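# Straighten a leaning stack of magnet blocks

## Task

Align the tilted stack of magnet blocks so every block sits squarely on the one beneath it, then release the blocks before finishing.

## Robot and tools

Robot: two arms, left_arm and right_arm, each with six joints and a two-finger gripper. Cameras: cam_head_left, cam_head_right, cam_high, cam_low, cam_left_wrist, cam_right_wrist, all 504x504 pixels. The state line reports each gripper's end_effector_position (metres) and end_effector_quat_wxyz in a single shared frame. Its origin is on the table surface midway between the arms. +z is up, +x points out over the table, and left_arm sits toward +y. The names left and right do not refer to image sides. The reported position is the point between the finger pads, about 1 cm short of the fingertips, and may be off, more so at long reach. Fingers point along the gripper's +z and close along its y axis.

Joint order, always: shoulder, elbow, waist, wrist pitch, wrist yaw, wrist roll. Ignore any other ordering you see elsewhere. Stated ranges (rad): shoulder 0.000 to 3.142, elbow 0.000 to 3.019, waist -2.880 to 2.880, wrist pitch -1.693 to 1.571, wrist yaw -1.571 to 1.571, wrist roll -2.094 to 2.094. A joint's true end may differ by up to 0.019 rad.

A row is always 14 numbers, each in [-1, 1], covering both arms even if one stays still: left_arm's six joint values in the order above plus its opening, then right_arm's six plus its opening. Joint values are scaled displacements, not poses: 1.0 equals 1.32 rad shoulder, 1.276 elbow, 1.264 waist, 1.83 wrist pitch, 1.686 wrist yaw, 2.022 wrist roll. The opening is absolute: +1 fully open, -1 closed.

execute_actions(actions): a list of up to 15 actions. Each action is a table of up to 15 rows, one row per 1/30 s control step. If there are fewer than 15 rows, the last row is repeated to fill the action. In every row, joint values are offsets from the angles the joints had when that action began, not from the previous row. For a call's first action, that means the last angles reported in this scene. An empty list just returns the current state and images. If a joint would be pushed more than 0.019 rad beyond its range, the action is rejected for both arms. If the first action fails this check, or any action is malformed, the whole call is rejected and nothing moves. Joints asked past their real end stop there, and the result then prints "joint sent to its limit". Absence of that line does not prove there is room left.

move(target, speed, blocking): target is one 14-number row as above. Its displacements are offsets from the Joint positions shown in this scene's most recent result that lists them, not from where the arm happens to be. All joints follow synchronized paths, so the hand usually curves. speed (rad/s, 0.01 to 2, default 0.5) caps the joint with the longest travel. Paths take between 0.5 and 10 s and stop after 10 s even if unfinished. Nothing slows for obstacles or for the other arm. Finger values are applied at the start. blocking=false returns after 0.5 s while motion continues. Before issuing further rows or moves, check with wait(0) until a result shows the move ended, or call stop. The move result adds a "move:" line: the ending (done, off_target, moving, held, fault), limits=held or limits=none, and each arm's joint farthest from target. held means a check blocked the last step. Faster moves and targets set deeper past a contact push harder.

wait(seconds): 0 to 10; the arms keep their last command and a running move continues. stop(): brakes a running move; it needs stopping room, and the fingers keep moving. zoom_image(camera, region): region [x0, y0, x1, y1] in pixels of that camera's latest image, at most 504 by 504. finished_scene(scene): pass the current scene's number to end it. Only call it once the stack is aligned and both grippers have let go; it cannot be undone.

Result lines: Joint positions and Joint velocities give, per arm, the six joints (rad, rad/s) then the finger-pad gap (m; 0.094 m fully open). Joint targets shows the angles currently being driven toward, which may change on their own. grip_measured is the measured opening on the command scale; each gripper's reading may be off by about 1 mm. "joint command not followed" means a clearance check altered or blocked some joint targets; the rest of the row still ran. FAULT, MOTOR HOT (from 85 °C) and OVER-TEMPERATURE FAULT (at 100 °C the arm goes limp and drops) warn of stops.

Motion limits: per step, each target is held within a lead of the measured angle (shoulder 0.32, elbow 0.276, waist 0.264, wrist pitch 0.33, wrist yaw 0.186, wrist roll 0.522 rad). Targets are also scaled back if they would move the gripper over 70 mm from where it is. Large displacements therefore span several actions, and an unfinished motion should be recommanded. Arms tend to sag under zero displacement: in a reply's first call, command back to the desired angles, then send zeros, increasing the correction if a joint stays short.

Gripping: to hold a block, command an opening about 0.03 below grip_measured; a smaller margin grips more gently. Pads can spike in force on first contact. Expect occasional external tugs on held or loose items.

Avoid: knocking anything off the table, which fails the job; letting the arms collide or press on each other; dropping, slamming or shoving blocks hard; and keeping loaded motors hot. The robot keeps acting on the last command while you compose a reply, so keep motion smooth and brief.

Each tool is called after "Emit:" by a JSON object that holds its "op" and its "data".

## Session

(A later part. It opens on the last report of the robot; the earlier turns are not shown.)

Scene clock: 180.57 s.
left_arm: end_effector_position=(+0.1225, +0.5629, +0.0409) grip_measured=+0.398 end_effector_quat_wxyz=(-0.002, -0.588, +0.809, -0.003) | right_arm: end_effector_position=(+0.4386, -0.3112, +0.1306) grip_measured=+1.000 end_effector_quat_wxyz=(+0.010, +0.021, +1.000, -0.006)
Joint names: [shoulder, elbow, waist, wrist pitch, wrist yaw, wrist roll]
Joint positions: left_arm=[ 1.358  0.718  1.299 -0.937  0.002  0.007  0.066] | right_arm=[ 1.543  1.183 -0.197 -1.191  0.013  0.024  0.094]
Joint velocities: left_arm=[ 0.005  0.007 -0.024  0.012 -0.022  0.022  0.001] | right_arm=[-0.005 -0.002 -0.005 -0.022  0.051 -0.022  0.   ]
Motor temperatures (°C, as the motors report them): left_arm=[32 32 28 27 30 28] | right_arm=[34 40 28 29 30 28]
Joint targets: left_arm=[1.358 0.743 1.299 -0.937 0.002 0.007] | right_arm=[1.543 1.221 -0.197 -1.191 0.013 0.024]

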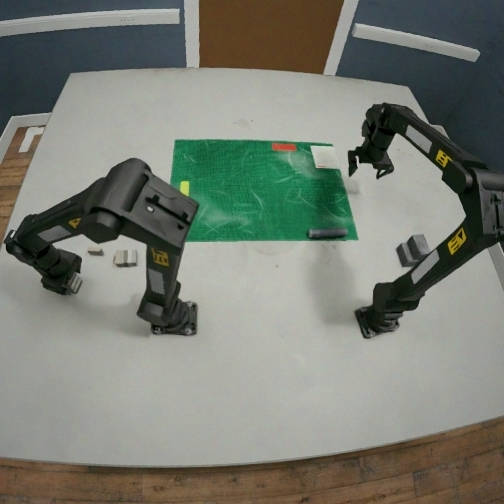

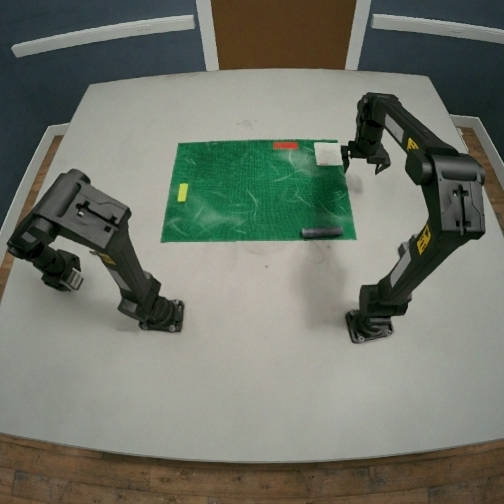

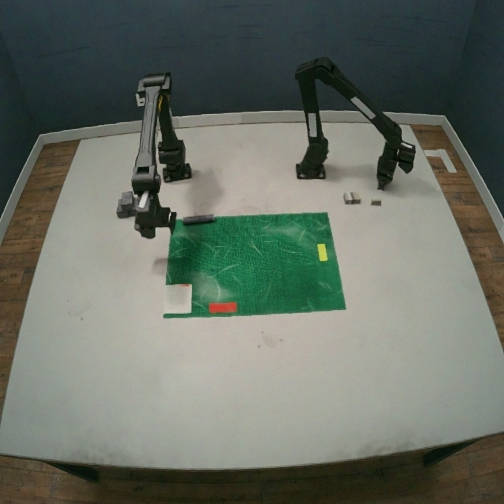

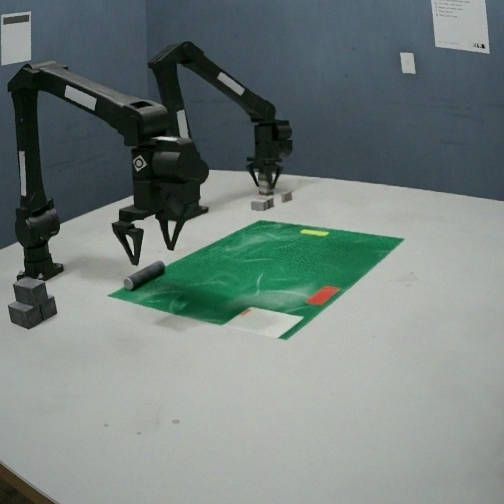

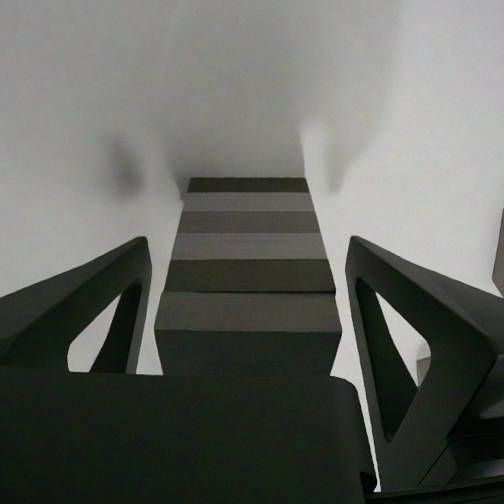

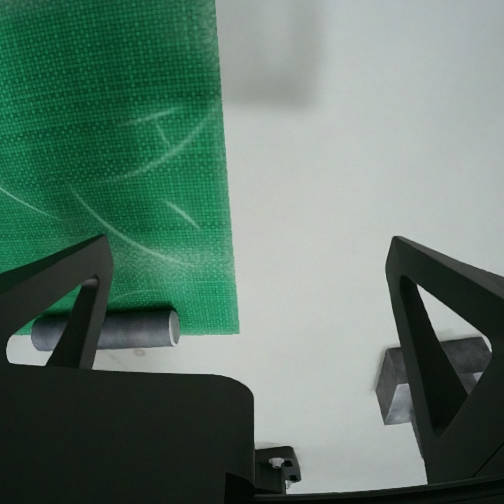

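Emit:
{"op": "move", "data": {"target": [-0.082,0.105,0,-0.113,0,0,0.4,0,0.03,0,0,0,0,1], "speed": 0.4}}

Emit:
{"op": "move", "data": {"target": [0,0.02,-0.28,0,0,0.448,-0.7,0,0.03,0,0,0,0,1], "speed": 1}}

Emit:
{"op": "move", "data": {"target": [0.062,-0.066,0,0.097,0,0,-0.7,0,0.03,0,0,0,0,1], "speed": 0.3}}

Scene clock: 182.87 s.
left_arm: end_effector_position=(+0.1232, +0.5651, +0.1036) grip_measured=+0.398 end_effector_quat_wxyz=(+0.003, -0.588, +0.809, +0.001) | right_arm: end_effector_position=(+0.4386, -0.3112, +0.1306) grip_measured=+1.000 end_effector_quat_wxyz=(+0.010, +0.021, +1.000, -0.006)
Joint names: [shoulder, elbow, waist, wrist pitch, wrist yaw, wrist roll]
Joint positions: left_arm=[ 1.253  0.815  1.299 -1.127  0.002  0.007  0.066] | right_arm=[ 1.543  1.183 -0.197 -1.191  0.013  0.024  0.094]
Joint velocities: left_arm=[-0.005  0.012 -0.005 -0.027 -0.007  0.051  0.001] | right_arm=[-0.005  0.002 -0.005  0.002  0.007 -0.037  0.   ]
Motor temperatures (°C, as the motors report them): left_arm=[32 33 28 27 30 28] | right_arm=[35 40 28 29 30 28]
Joint targets: left_arm=[1.250 0.851 1.299 -1.144 0.002 0.007] | right_arm=[1.543 1.221 -0.197 -1.191 0.013 0.024]
move: off_target (left_arm, right_arm); limits=none; left_arm: farthest joint: the elbow, 0.037 radians from its target (0.134 radians at the start); right_arm: farthest joint: the elbow, 0.038 radians from its target (0.038 radians at the start)

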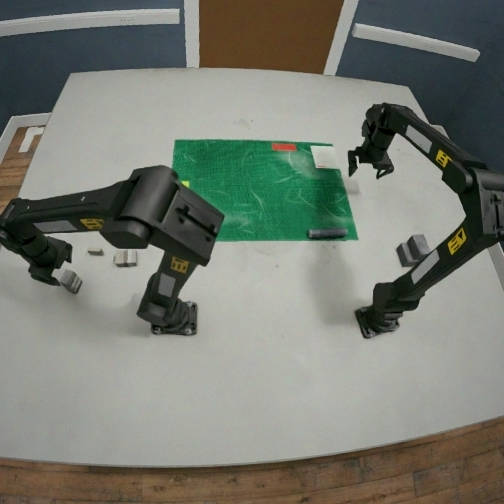

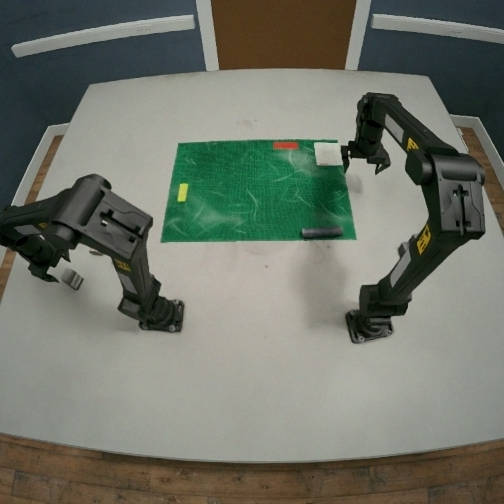

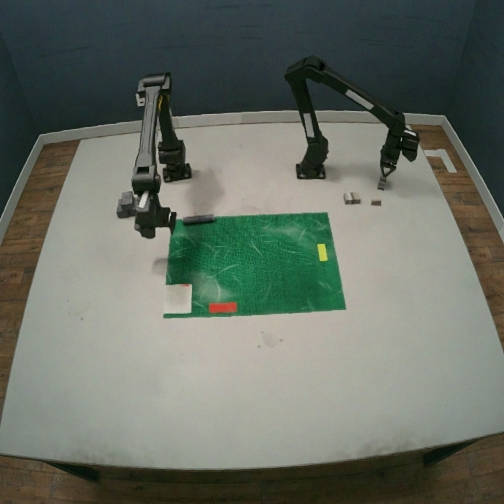

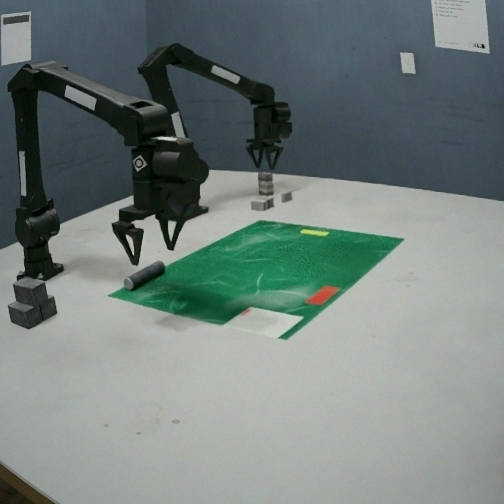

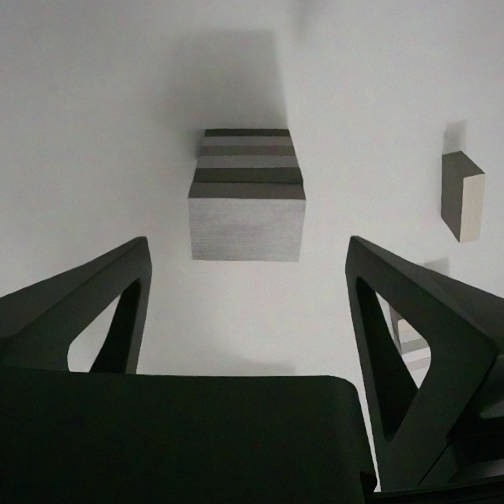

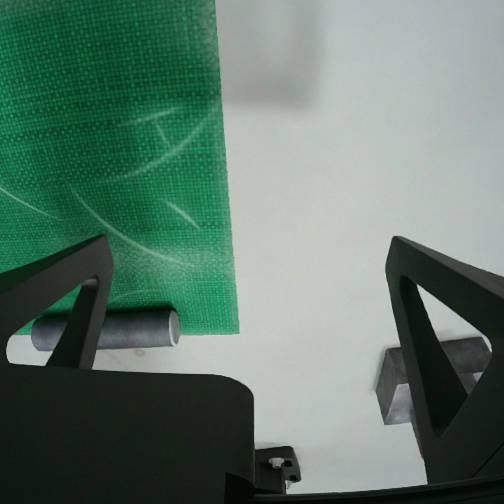

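Scene clock: 184.73 s.
left_arm: end_effector_position=(+0.2208, +0.5136, +0.1036) grip_measured=-0.698 end_effector_quat_wxyz=(+0.002, -0.007, +1.000, +0.002) | right_arm: end_effector_position=(+0.4386, -0.3112, +0.1306) grip_measured=+1.000 end_effector_quat_wxyz=(+0.010, +0.021, +1.000, -0.006)
Joint names: [shoulder, elbow, waist, wrist pitch, wrist yaw, wrist roll]
Joint positions: left_arm=[ 1.253  0.815  0.947 -1.127  0.002  0.898  0.014] | right_arm=[ 1.543  1.183 -0.197 -1.191  0.013  0.024  0.094]
Joint velocities: left_arm=[-0.005  0.012 -0.005  0.002 -0.066 -0.11  -0.001] | right_arm=[-0.015 -0.012  0.005  0.002 -0.037 -0.051  0.   ]
Motor temperatures (°C, as the motors report them): left_arm=[32 33 28 27 30 28] | right_arm=[35 40 28 29 30 28]
Joint targets: left_arm=[1.253 0.840 0.945 -1.127 0.002 0.913] | right_arm=[1.543 1.221 -0.197 -1.191 0.013 0.024]
move: off_target (left_arm, right_arm); limits=none; left_arm: farthest joint: the elbow, 0.026 radians from its target (0.026 radians at the start); right_arm: farthest joint: the elbow, 0.038 radians from its target (0.038 radians at the start)

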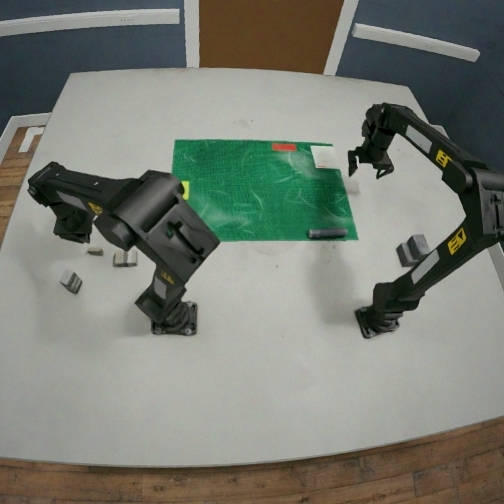

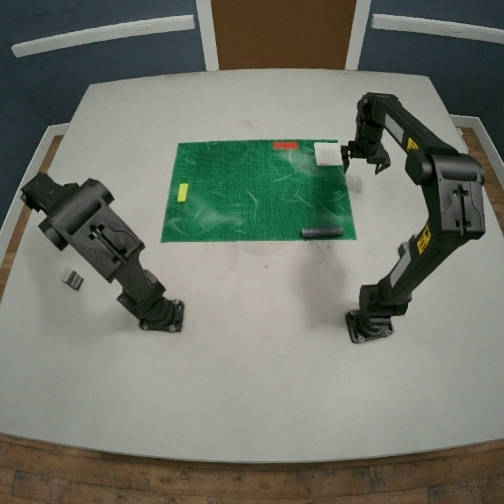

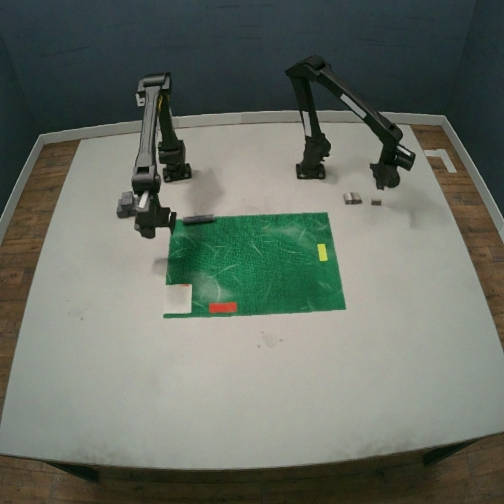

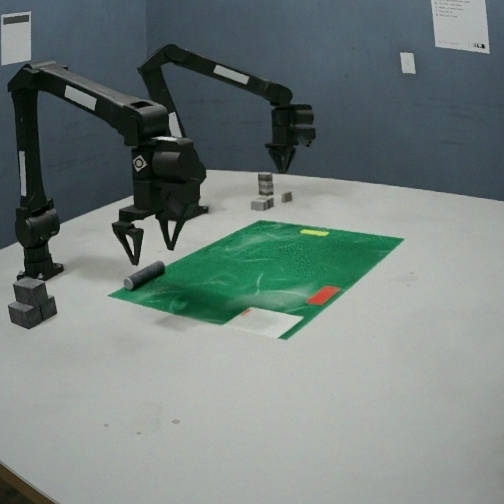

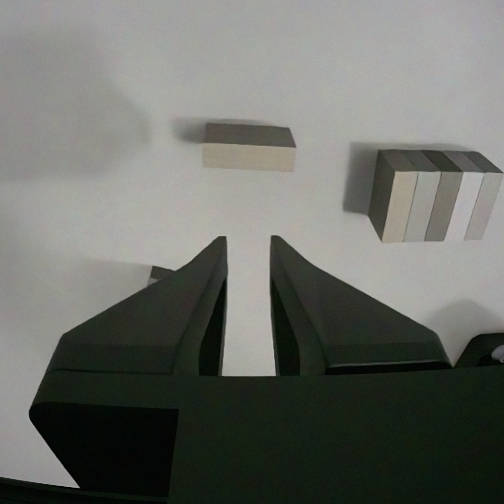

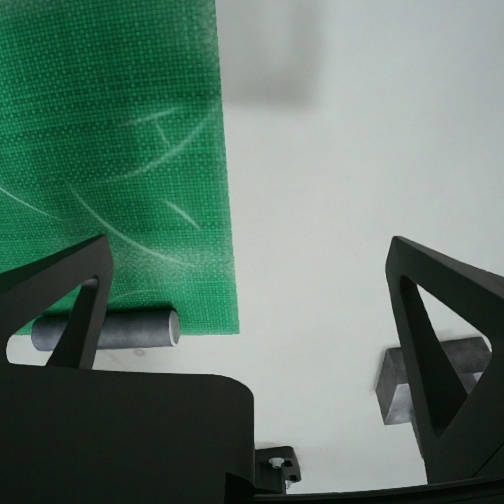

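Scene clock: 185.77 s.
left_arm: end_effector_position=(+0.2194, +0.5118, +0.0530) grip_measured=-0.698 end_effector_quat_wxyz=(+0.002, -0.007, +1.000, +0.001) | right_arm: end_effector_position=(+0.4386, -0.3112, +0.1306) grip_measured=+1.000 end_effector_quat_wxyz=(+0.010, +0.021, +1.000, -0.006)
Joint names: [shoulder, elbow, waist, wrist pitch, wrist yaw, wrist roll]
Joint positions: left_arm=[ 1.328  0.729  0.947 -0.968  0.002  0.898  0.014] | right_arm=[ 1.543  1.183 -0.197 -1.191  0.013  0.024  0.094]
Joint velocities: left_arm=[-0.005 -0.002 -0.044 -0.012  0.081  0.051 -0.001] | right_arm=[-0.015 -0.012 -0.024  0.012  0.037  0.007  0.   ]
Motor temperatures (°C, as the motors report them): left_arm=[32 33 28 27 30 28] | right_arm=[35 40 28 29 30 28]
Joint targets: left_arm=[1.335 0.731 0.947 -0.950 0.002 0.898] | right_arm=[1.543 1.221 -0.197 -1.191 0.013 0.024]
move: off_target (right_arm); limits=none; left_arm: farthest joint: the wrist pitch, 0.018 radians from its target (0.178 radians at the start); right_arm: farthest joint: the elbow, 0.038 radians from its target (0.038 radians at the start)

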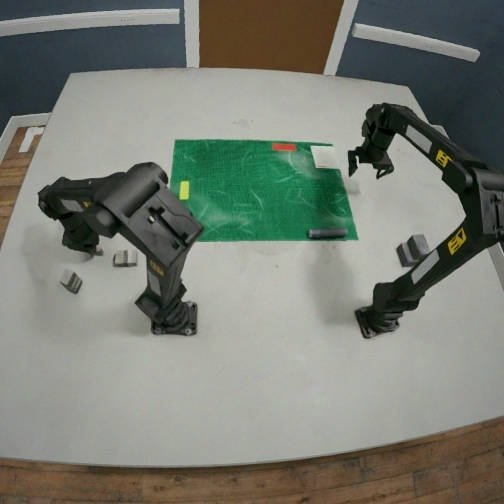

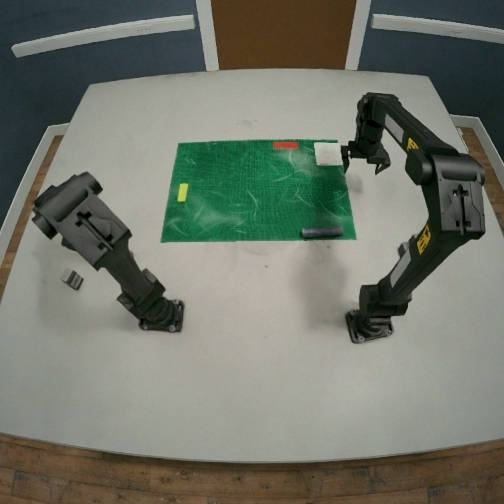

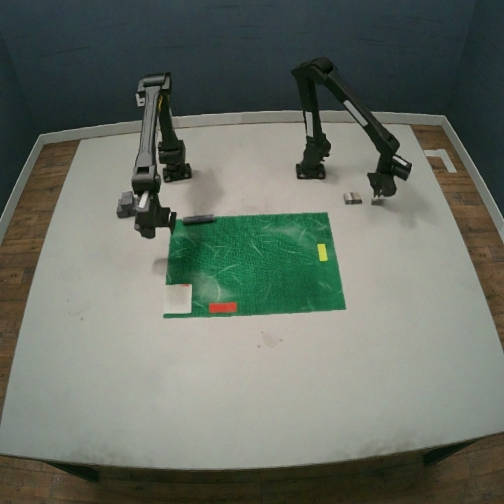

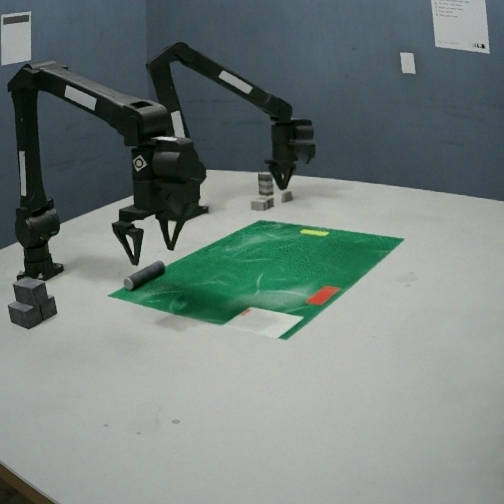

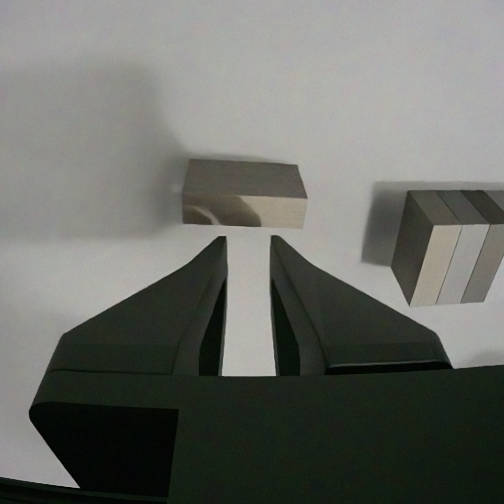

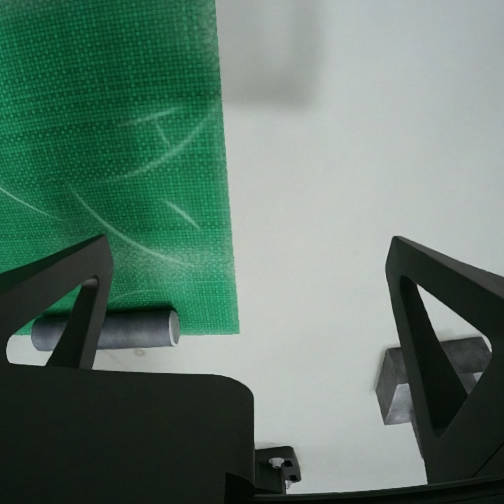

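Emit:
{"op": "execute_actions", "data": {"actions": [[[0,-0.012,0.02,0.012,0,0,-0.7,0,0.03,0,0,0,0,1]],[[0.019,-0.012,0,0.026,0,0,-0.7,0,0.03,0,0,0,0,1]],[[0,0.024,0,0,0,0,-0.7,0,0.03,0,0,0,0,1]]]}}

Scene clock: 188.97 s.
left_arm: end_effector_position=(+0.2093, +0.5082, +0.0374) grip_measured=-0.698 end_effector_quat_wxyz=(-0.003, -0.016, +1.000, -0.006) | right_arm: end_effector_position=(+0.4386, -0.3112, +0.1306) grip_measured=+1.000 end_effector_quat_wxyz=(+0.010, +0.021, +1.000, -0.006)
Joint names: [shoulder, elbow, waist, wrist pitch, wrist yaw, wrist roll]
Joint positions: left_arm=[ 1.346  0.695  0.966 -0.933  0.002  0.898  0.014] | right_arm=[ 1.543  1.183 -0.197 -1.191  0.013  0.024  0.094]
Joint velocities: left_arm=[ 0.005 -0.017  0.005 -0.012  0.022 -0.007 -0.001] | right_arm=[-0.005  0.007 -0.015 -0.007  0.022 -0.007  0.   ]
Motor temperatures (°C, as the motors report them): left_arm=[32 32 28 27 30 28] | right_arm=[35 40 28 29 30 28]
Joint targets: left_arm=[1.346 0.725 0.966 -0.933 0.002 0.898] | right_arm=[1.543 1.221 -0.197 -1.191 0.013 0.024]

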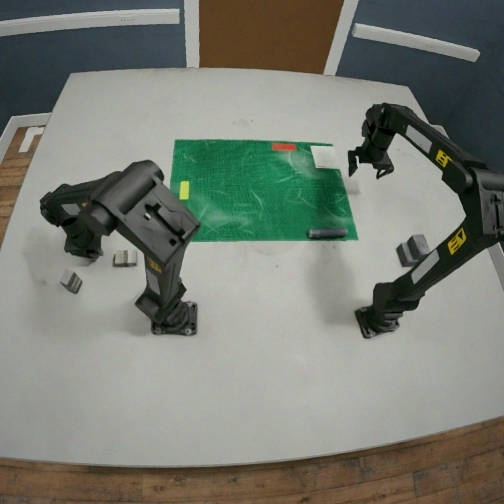

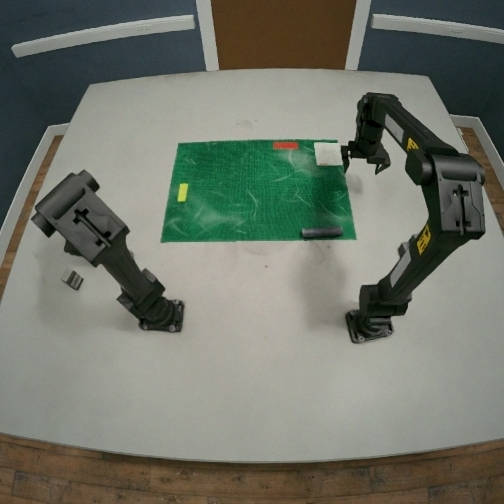

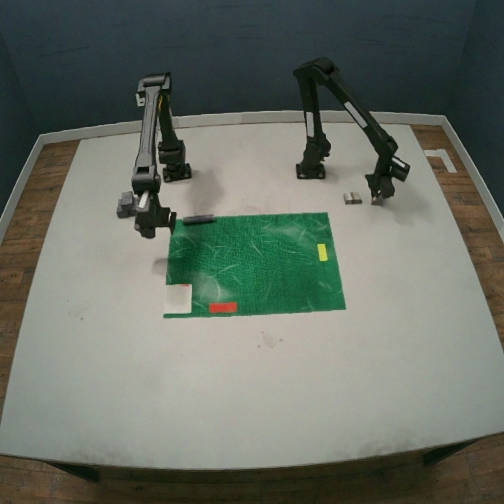

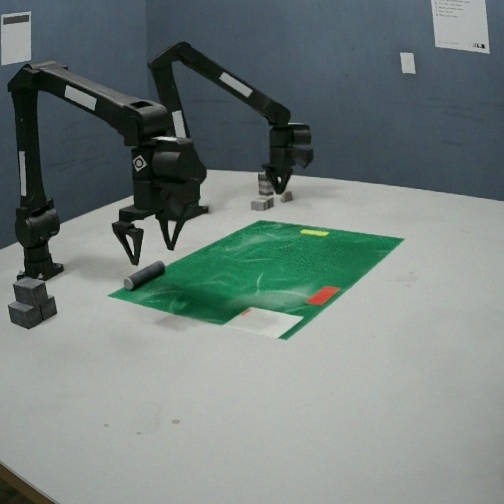

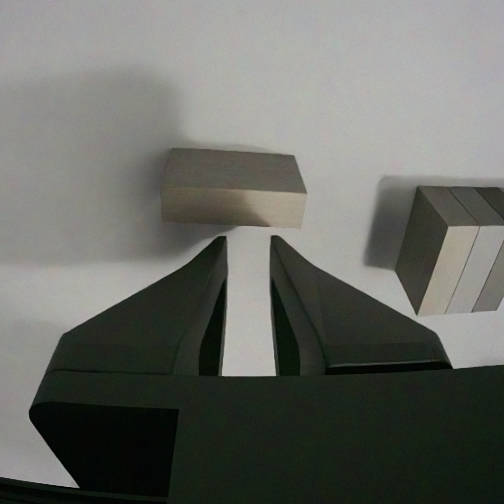

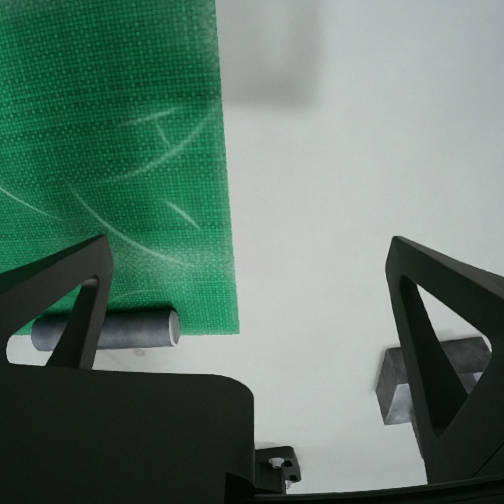

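Emit:
{"op": "move", "data": {"target": [0.045,0.077,-0.055,0,0,-0.02,-0.7,0,0.03,0,0,0,0,1], "speed": 0.09}}

Scene clock: 191.17 s.
left_arm: end_effector_position=(+0.2388, +0.5141, +0.0408) grip_measured=-0.698 end_effector_quat_wxyz=(-0.001, +0.001, +1.000, -0.002) | right_arm: end_effector_position=(+0.4386, -0.3112, +0.1306) grip_measured=+1.000 end_effector_quat_wxyz=(+0.010, +0.021, +1.000, -0.006)
Joint names: [shoulder, elbow, waist, wrist pitch, wrist yaw, wrist roll]
Joint positions: left_arm=[ 1.394  0.752  0.905 -0.933  0.002  0.872  0.014] | right_arm=[ 1.543  1.183 -0.197 -1.191  0.013  0.024  0.094]
Joint velocities: left_arm=[-0.005  0.002  0.005  0.007  0.051 -0.066 -0.001] | right_arm=[-0.015 -0.002 -0.024 -0.007 -0.081 -0.022  0.   ]
Motor temperatures (°C, as the motors report them): left_arm=[32 33 28 27 30 28] | right_arm=[35 40 28 29 30 28]
Joint targets: left_arm=[1.405 0.793 0.897 -0.933 0.002 0.858] | right_arm=[1.543 1.221 -0.197 -1.191 0.013 0.024]
move: off_target (left_arm, right_arm); limits=none; left_arm: farthest joint: the elbow, 0.041 radians from its target (0.099 radians at the start); right_arm: farthest joint: the elbow, 0.038 radians from its target (0.038 radians at the start)

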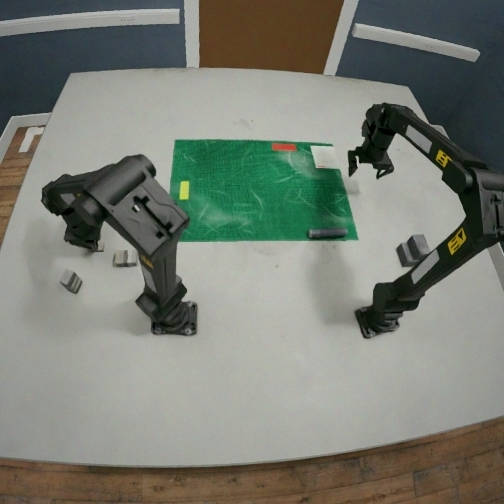

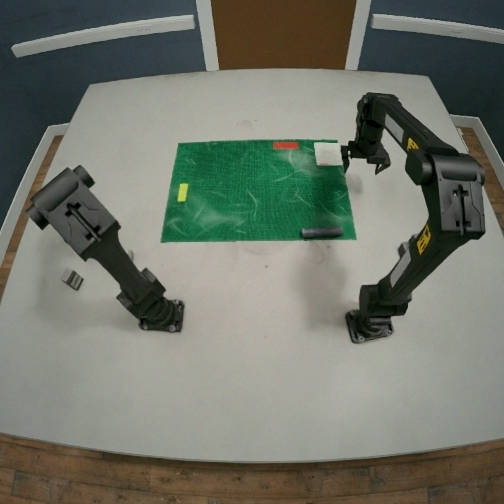

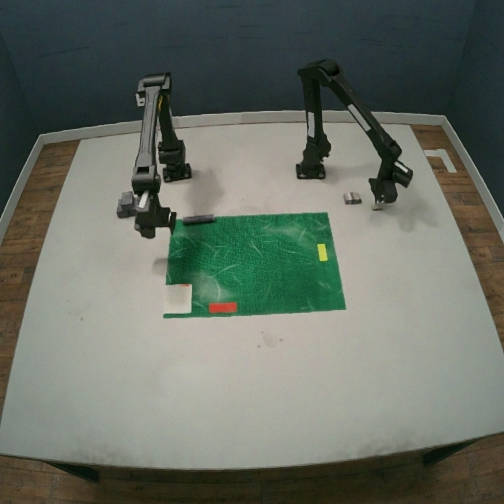

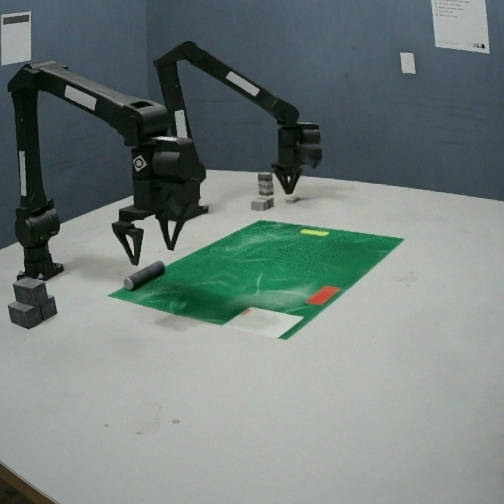

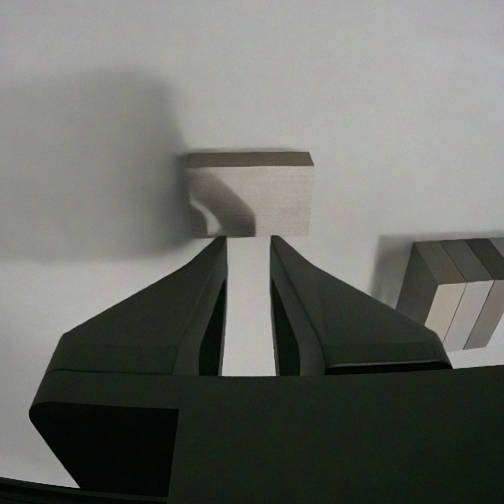

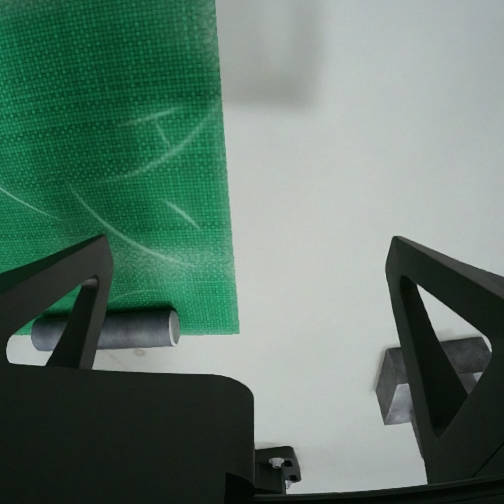

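Emit:
{"op": "move", "data": {"target": [0.044,-0.011,-0.026,0.048,0,-0.022,0.2,0,0.03,0,0,0,0,1], "speed": 0.1}}

Scene clock: 193.20 s.
left_arm: end_effector_position=(+0.2486, +0.5132, +0.0218) grip_measured=+0.198 end_effector_quat_wxyz=(+0.002, -0.001, +1.000, +0.001) | right_arm: end_effector_position=(+0.4386, -0.3112, +0.1306) grip_measured=+1.000 end_effector_quat_wxyz=(+0.010, +0.021, +1.000, -0.006)
Joint names: [shoulder, elbow, waist, wrist pitch, wrist yaw, wrist roll]
Joint positions: left_arm=[ 1.442  0.739  0.88  -0.864  0.002  0.842  0.056] | right_arm=[ 1.543  1.183 -0.197 -1.191  0.013  0.024  0.094]
Joint velocities: left_arm=[-0.005  0.002 -0.015  0.002  0.022 -0.095  0.   ] | right_arm=[-0.005 -0.012  0.005  0.007  0.007 -0.051  0.   ]
Motor temperatures (°C, as the motors report them): left_arm=[32 33 28 27 30 28] | right_arm=[35 40 28 29 30 28]
Joint targets: left_arm=[1.452 0.738 0.872 -0.845 0.002 0.828] | right_arm=[1.543 1.221 -0.197 -1.191 0.013 0.024]
move: off_target (right_arm); limits=none; left_arm: farthest joint: the wrist pitch, 0.018 radians from its target (0.088 radians at the start); right_arm: farthest joint: the elbow, 0.038 radians from its target (0.038 radians at the start)

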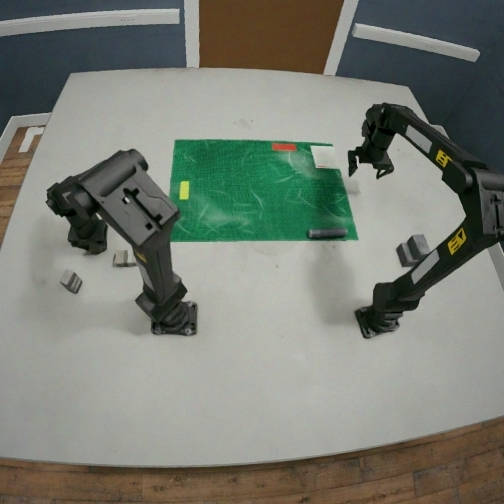

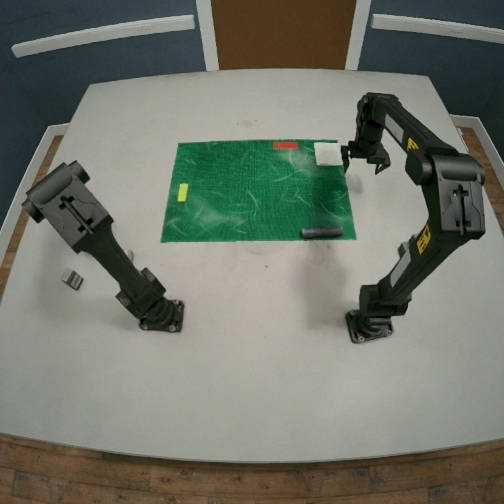

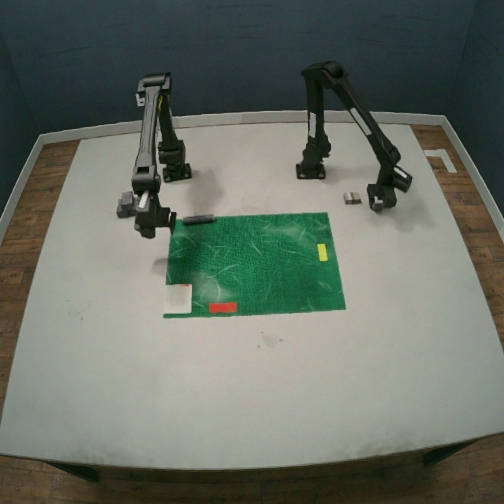

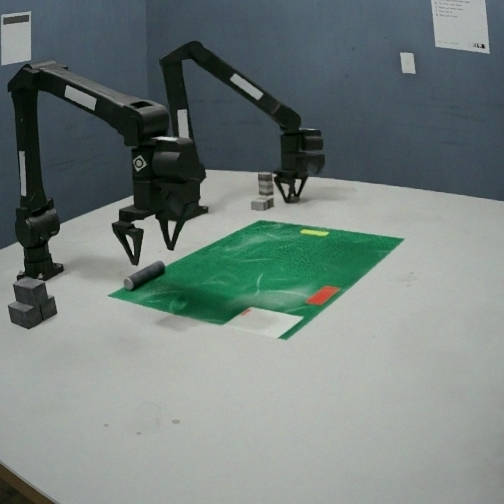

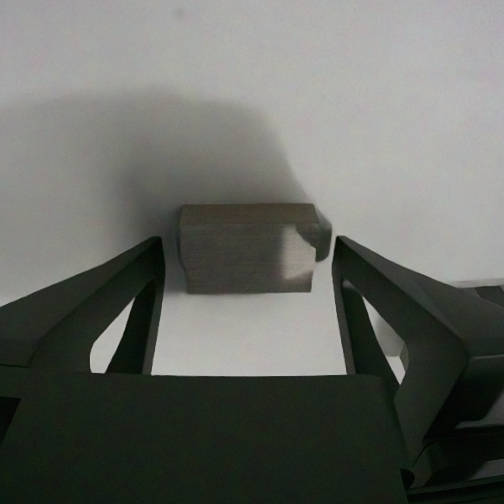

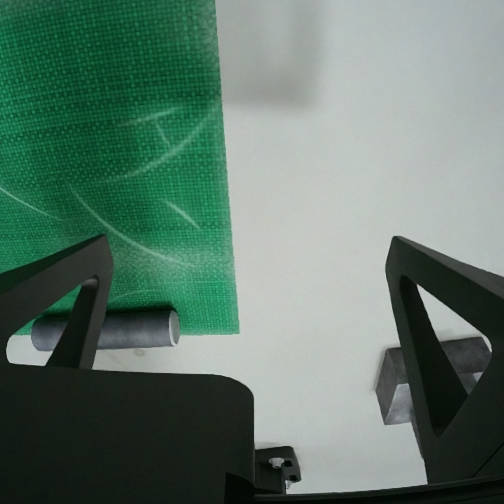

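Emit:
{"op": "execute_actions", "data": {"actions": []}}

Emit:
{"op": "execute_actions", "data": {"actions": [[[0,0.015,0,0,0,0,-0.23,0,0.03,0,0,0,0,1]],[[0,0,0,0,0,0,-0.23,0,0,0,0,0,0,1]]]}}

Scene clock: 197.03 s.
left_arm: end_effector_position=(+0.2486, +0.5132, +0.0218) grip_measured=+0.198 end_effector_quat_wxyz=(+0.002, -0.002, +1.000, +0.001) | right_arm: end_effector_position=(+0.4386, -0.3112, +0.1306) grip_measured=+1.000 end_effector_quat_wxyz=(+0.010, +0.021, +1.000, -0.006)
Joint names: [shoulder, elbow, waist, wrist pitch, wrist yaw, wrist roll]
Joint positions: left_arm=[ 1.442  0.739  0.88  -0.864  0.002  0.842  0.056] | right_arm=[ 1.543  1.183 -0.197 -1.191  0.013  0.024  0.094]
Joint velocities: left_arm=[-0.005 -0.002 -0.024 -0.002 -0.11   0.037 -0.001] | right_arm=[-0.005  0.007  0.015  0.017 -0.007 -0.007  0.   ]
Motor temperatures (°C, as the motors report them): left_arm=[32 32 28 27 30 28] | right_arm=[35 40 28 29 30 28]
Joint targets: left_arm=[1.452 0.738 0.872 -0.845 0.002 0.828] | right_arm=[1.543 1.221 -0.197 -1.191 0.013 0.024]

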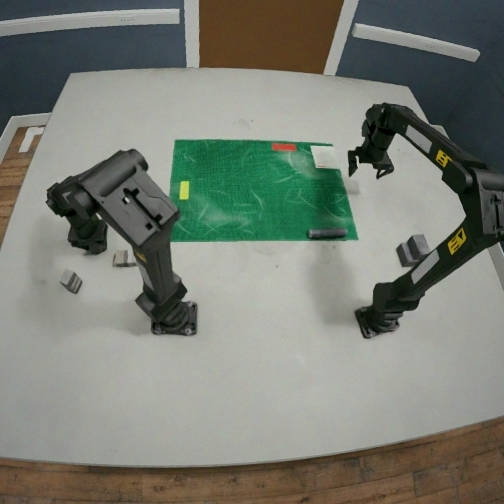

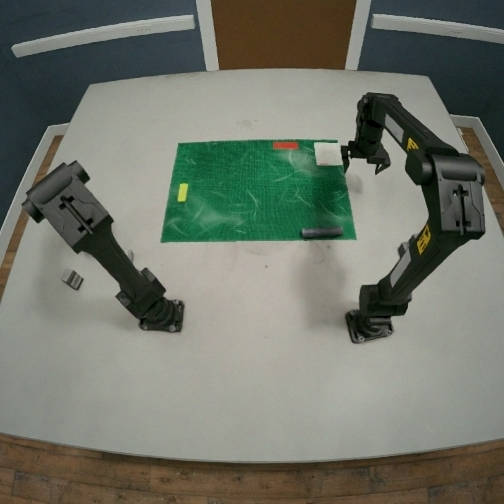

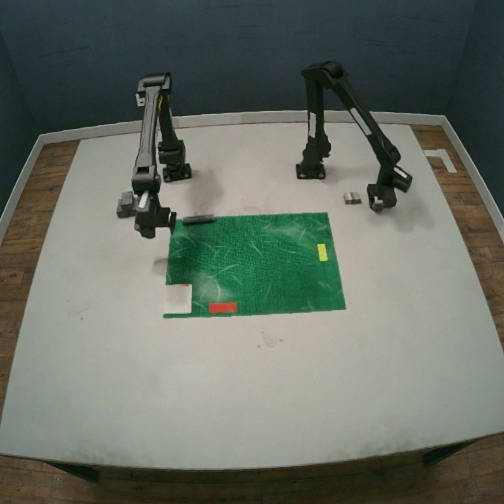

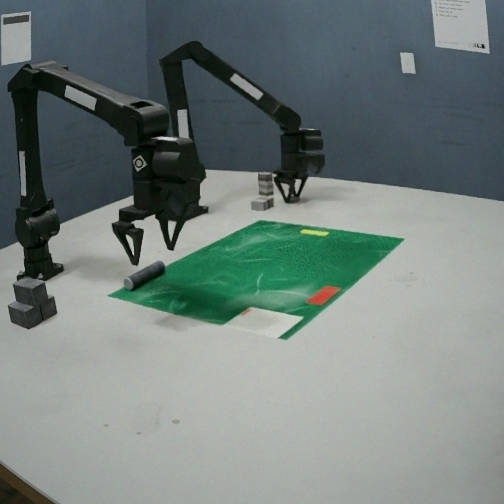

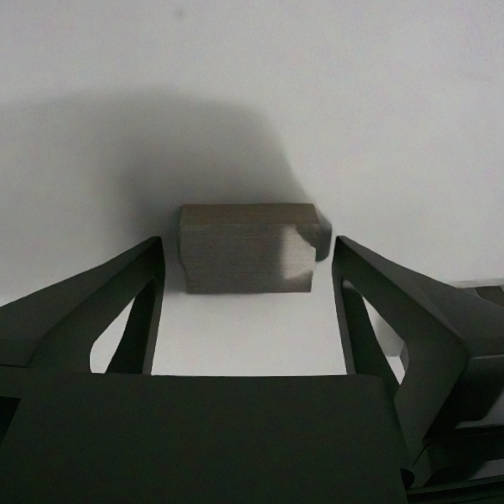

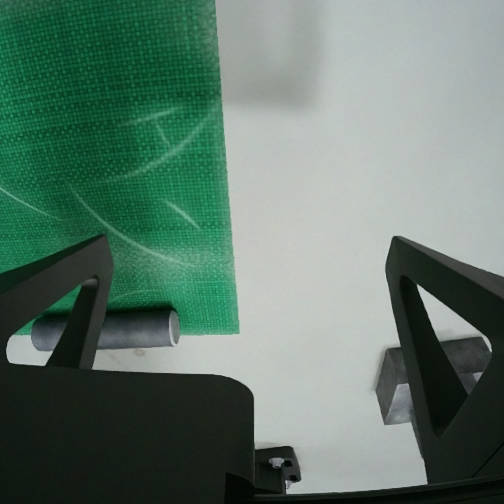

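Scene clock: 198.03 s.
left_arm: end_effector_position=(+0.2486, +0.5132, +0.0218) grip_measured=-0.160 end_effector_quat_wxyz=(+0.002, -0.002, +1.000, +0.001) | right_arm: end_effector_position=(+0.4372, -0.3112, +0.1292) grip_measured=+1.000 end_effector_quat_wxyz=(+0.008, +0.021, +1.000, -0.006)
Joint names: [shoulder, elbow, waist, wrist pitch, wrist yaw, wrist roll]
Joint positions: left_arm=[ 1.442  0.739  0.88  -0.864  0.002  0.842  0.039] | right_arm=[ 1.543  1.179 -0.197 -1.191  0.013  0.024  0.094]
Joint velocities: left_arm=[-0.015  0.027 -0.005 -0.017 -0.007  0.022 -0.   ] | right_arm=[-0.005  0.002  0.005  0.017 -0.081 -0.037  0.   ]
Motor temperatures (°C, as the motors report them): left_arm=[32 32 28 27 30 28] | right_arm=[35 40 28 29 30 28]
Joint targets: left_arm=[1.442 0.739 0.880 -0.864 0.002 0.842] | right_arm=[1.543 1.183 -0.197 -1.191 0.013 0.024]

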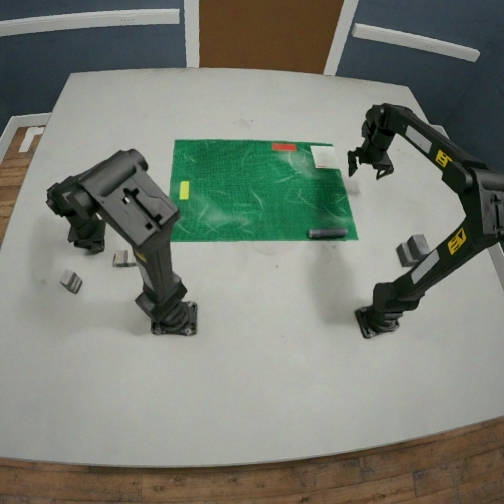

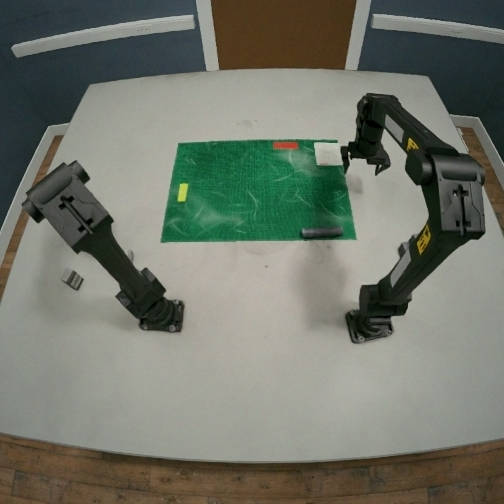

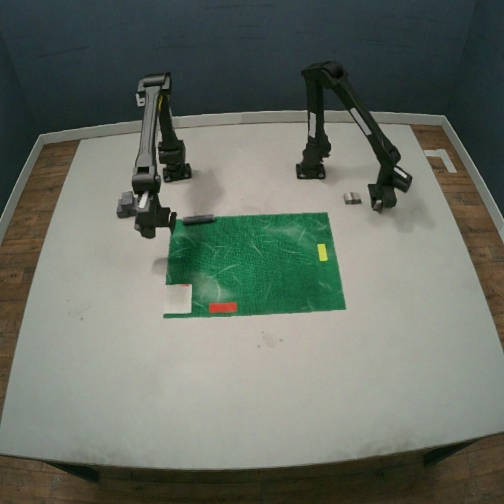

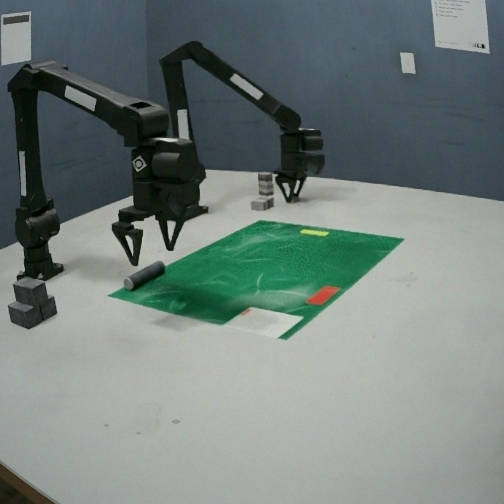

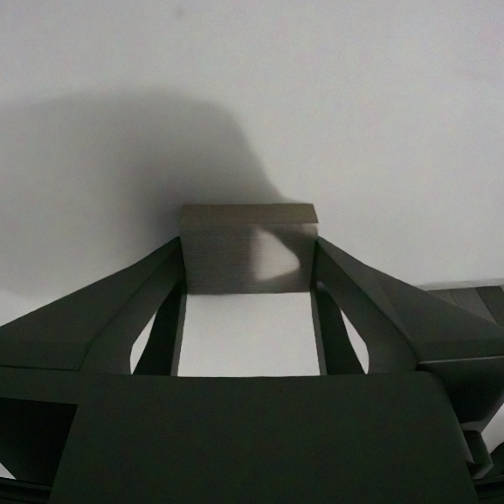

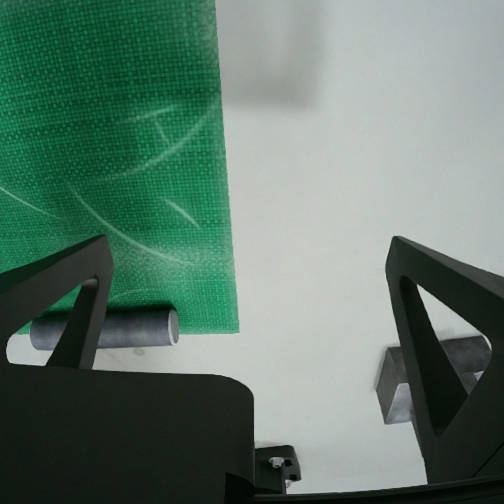

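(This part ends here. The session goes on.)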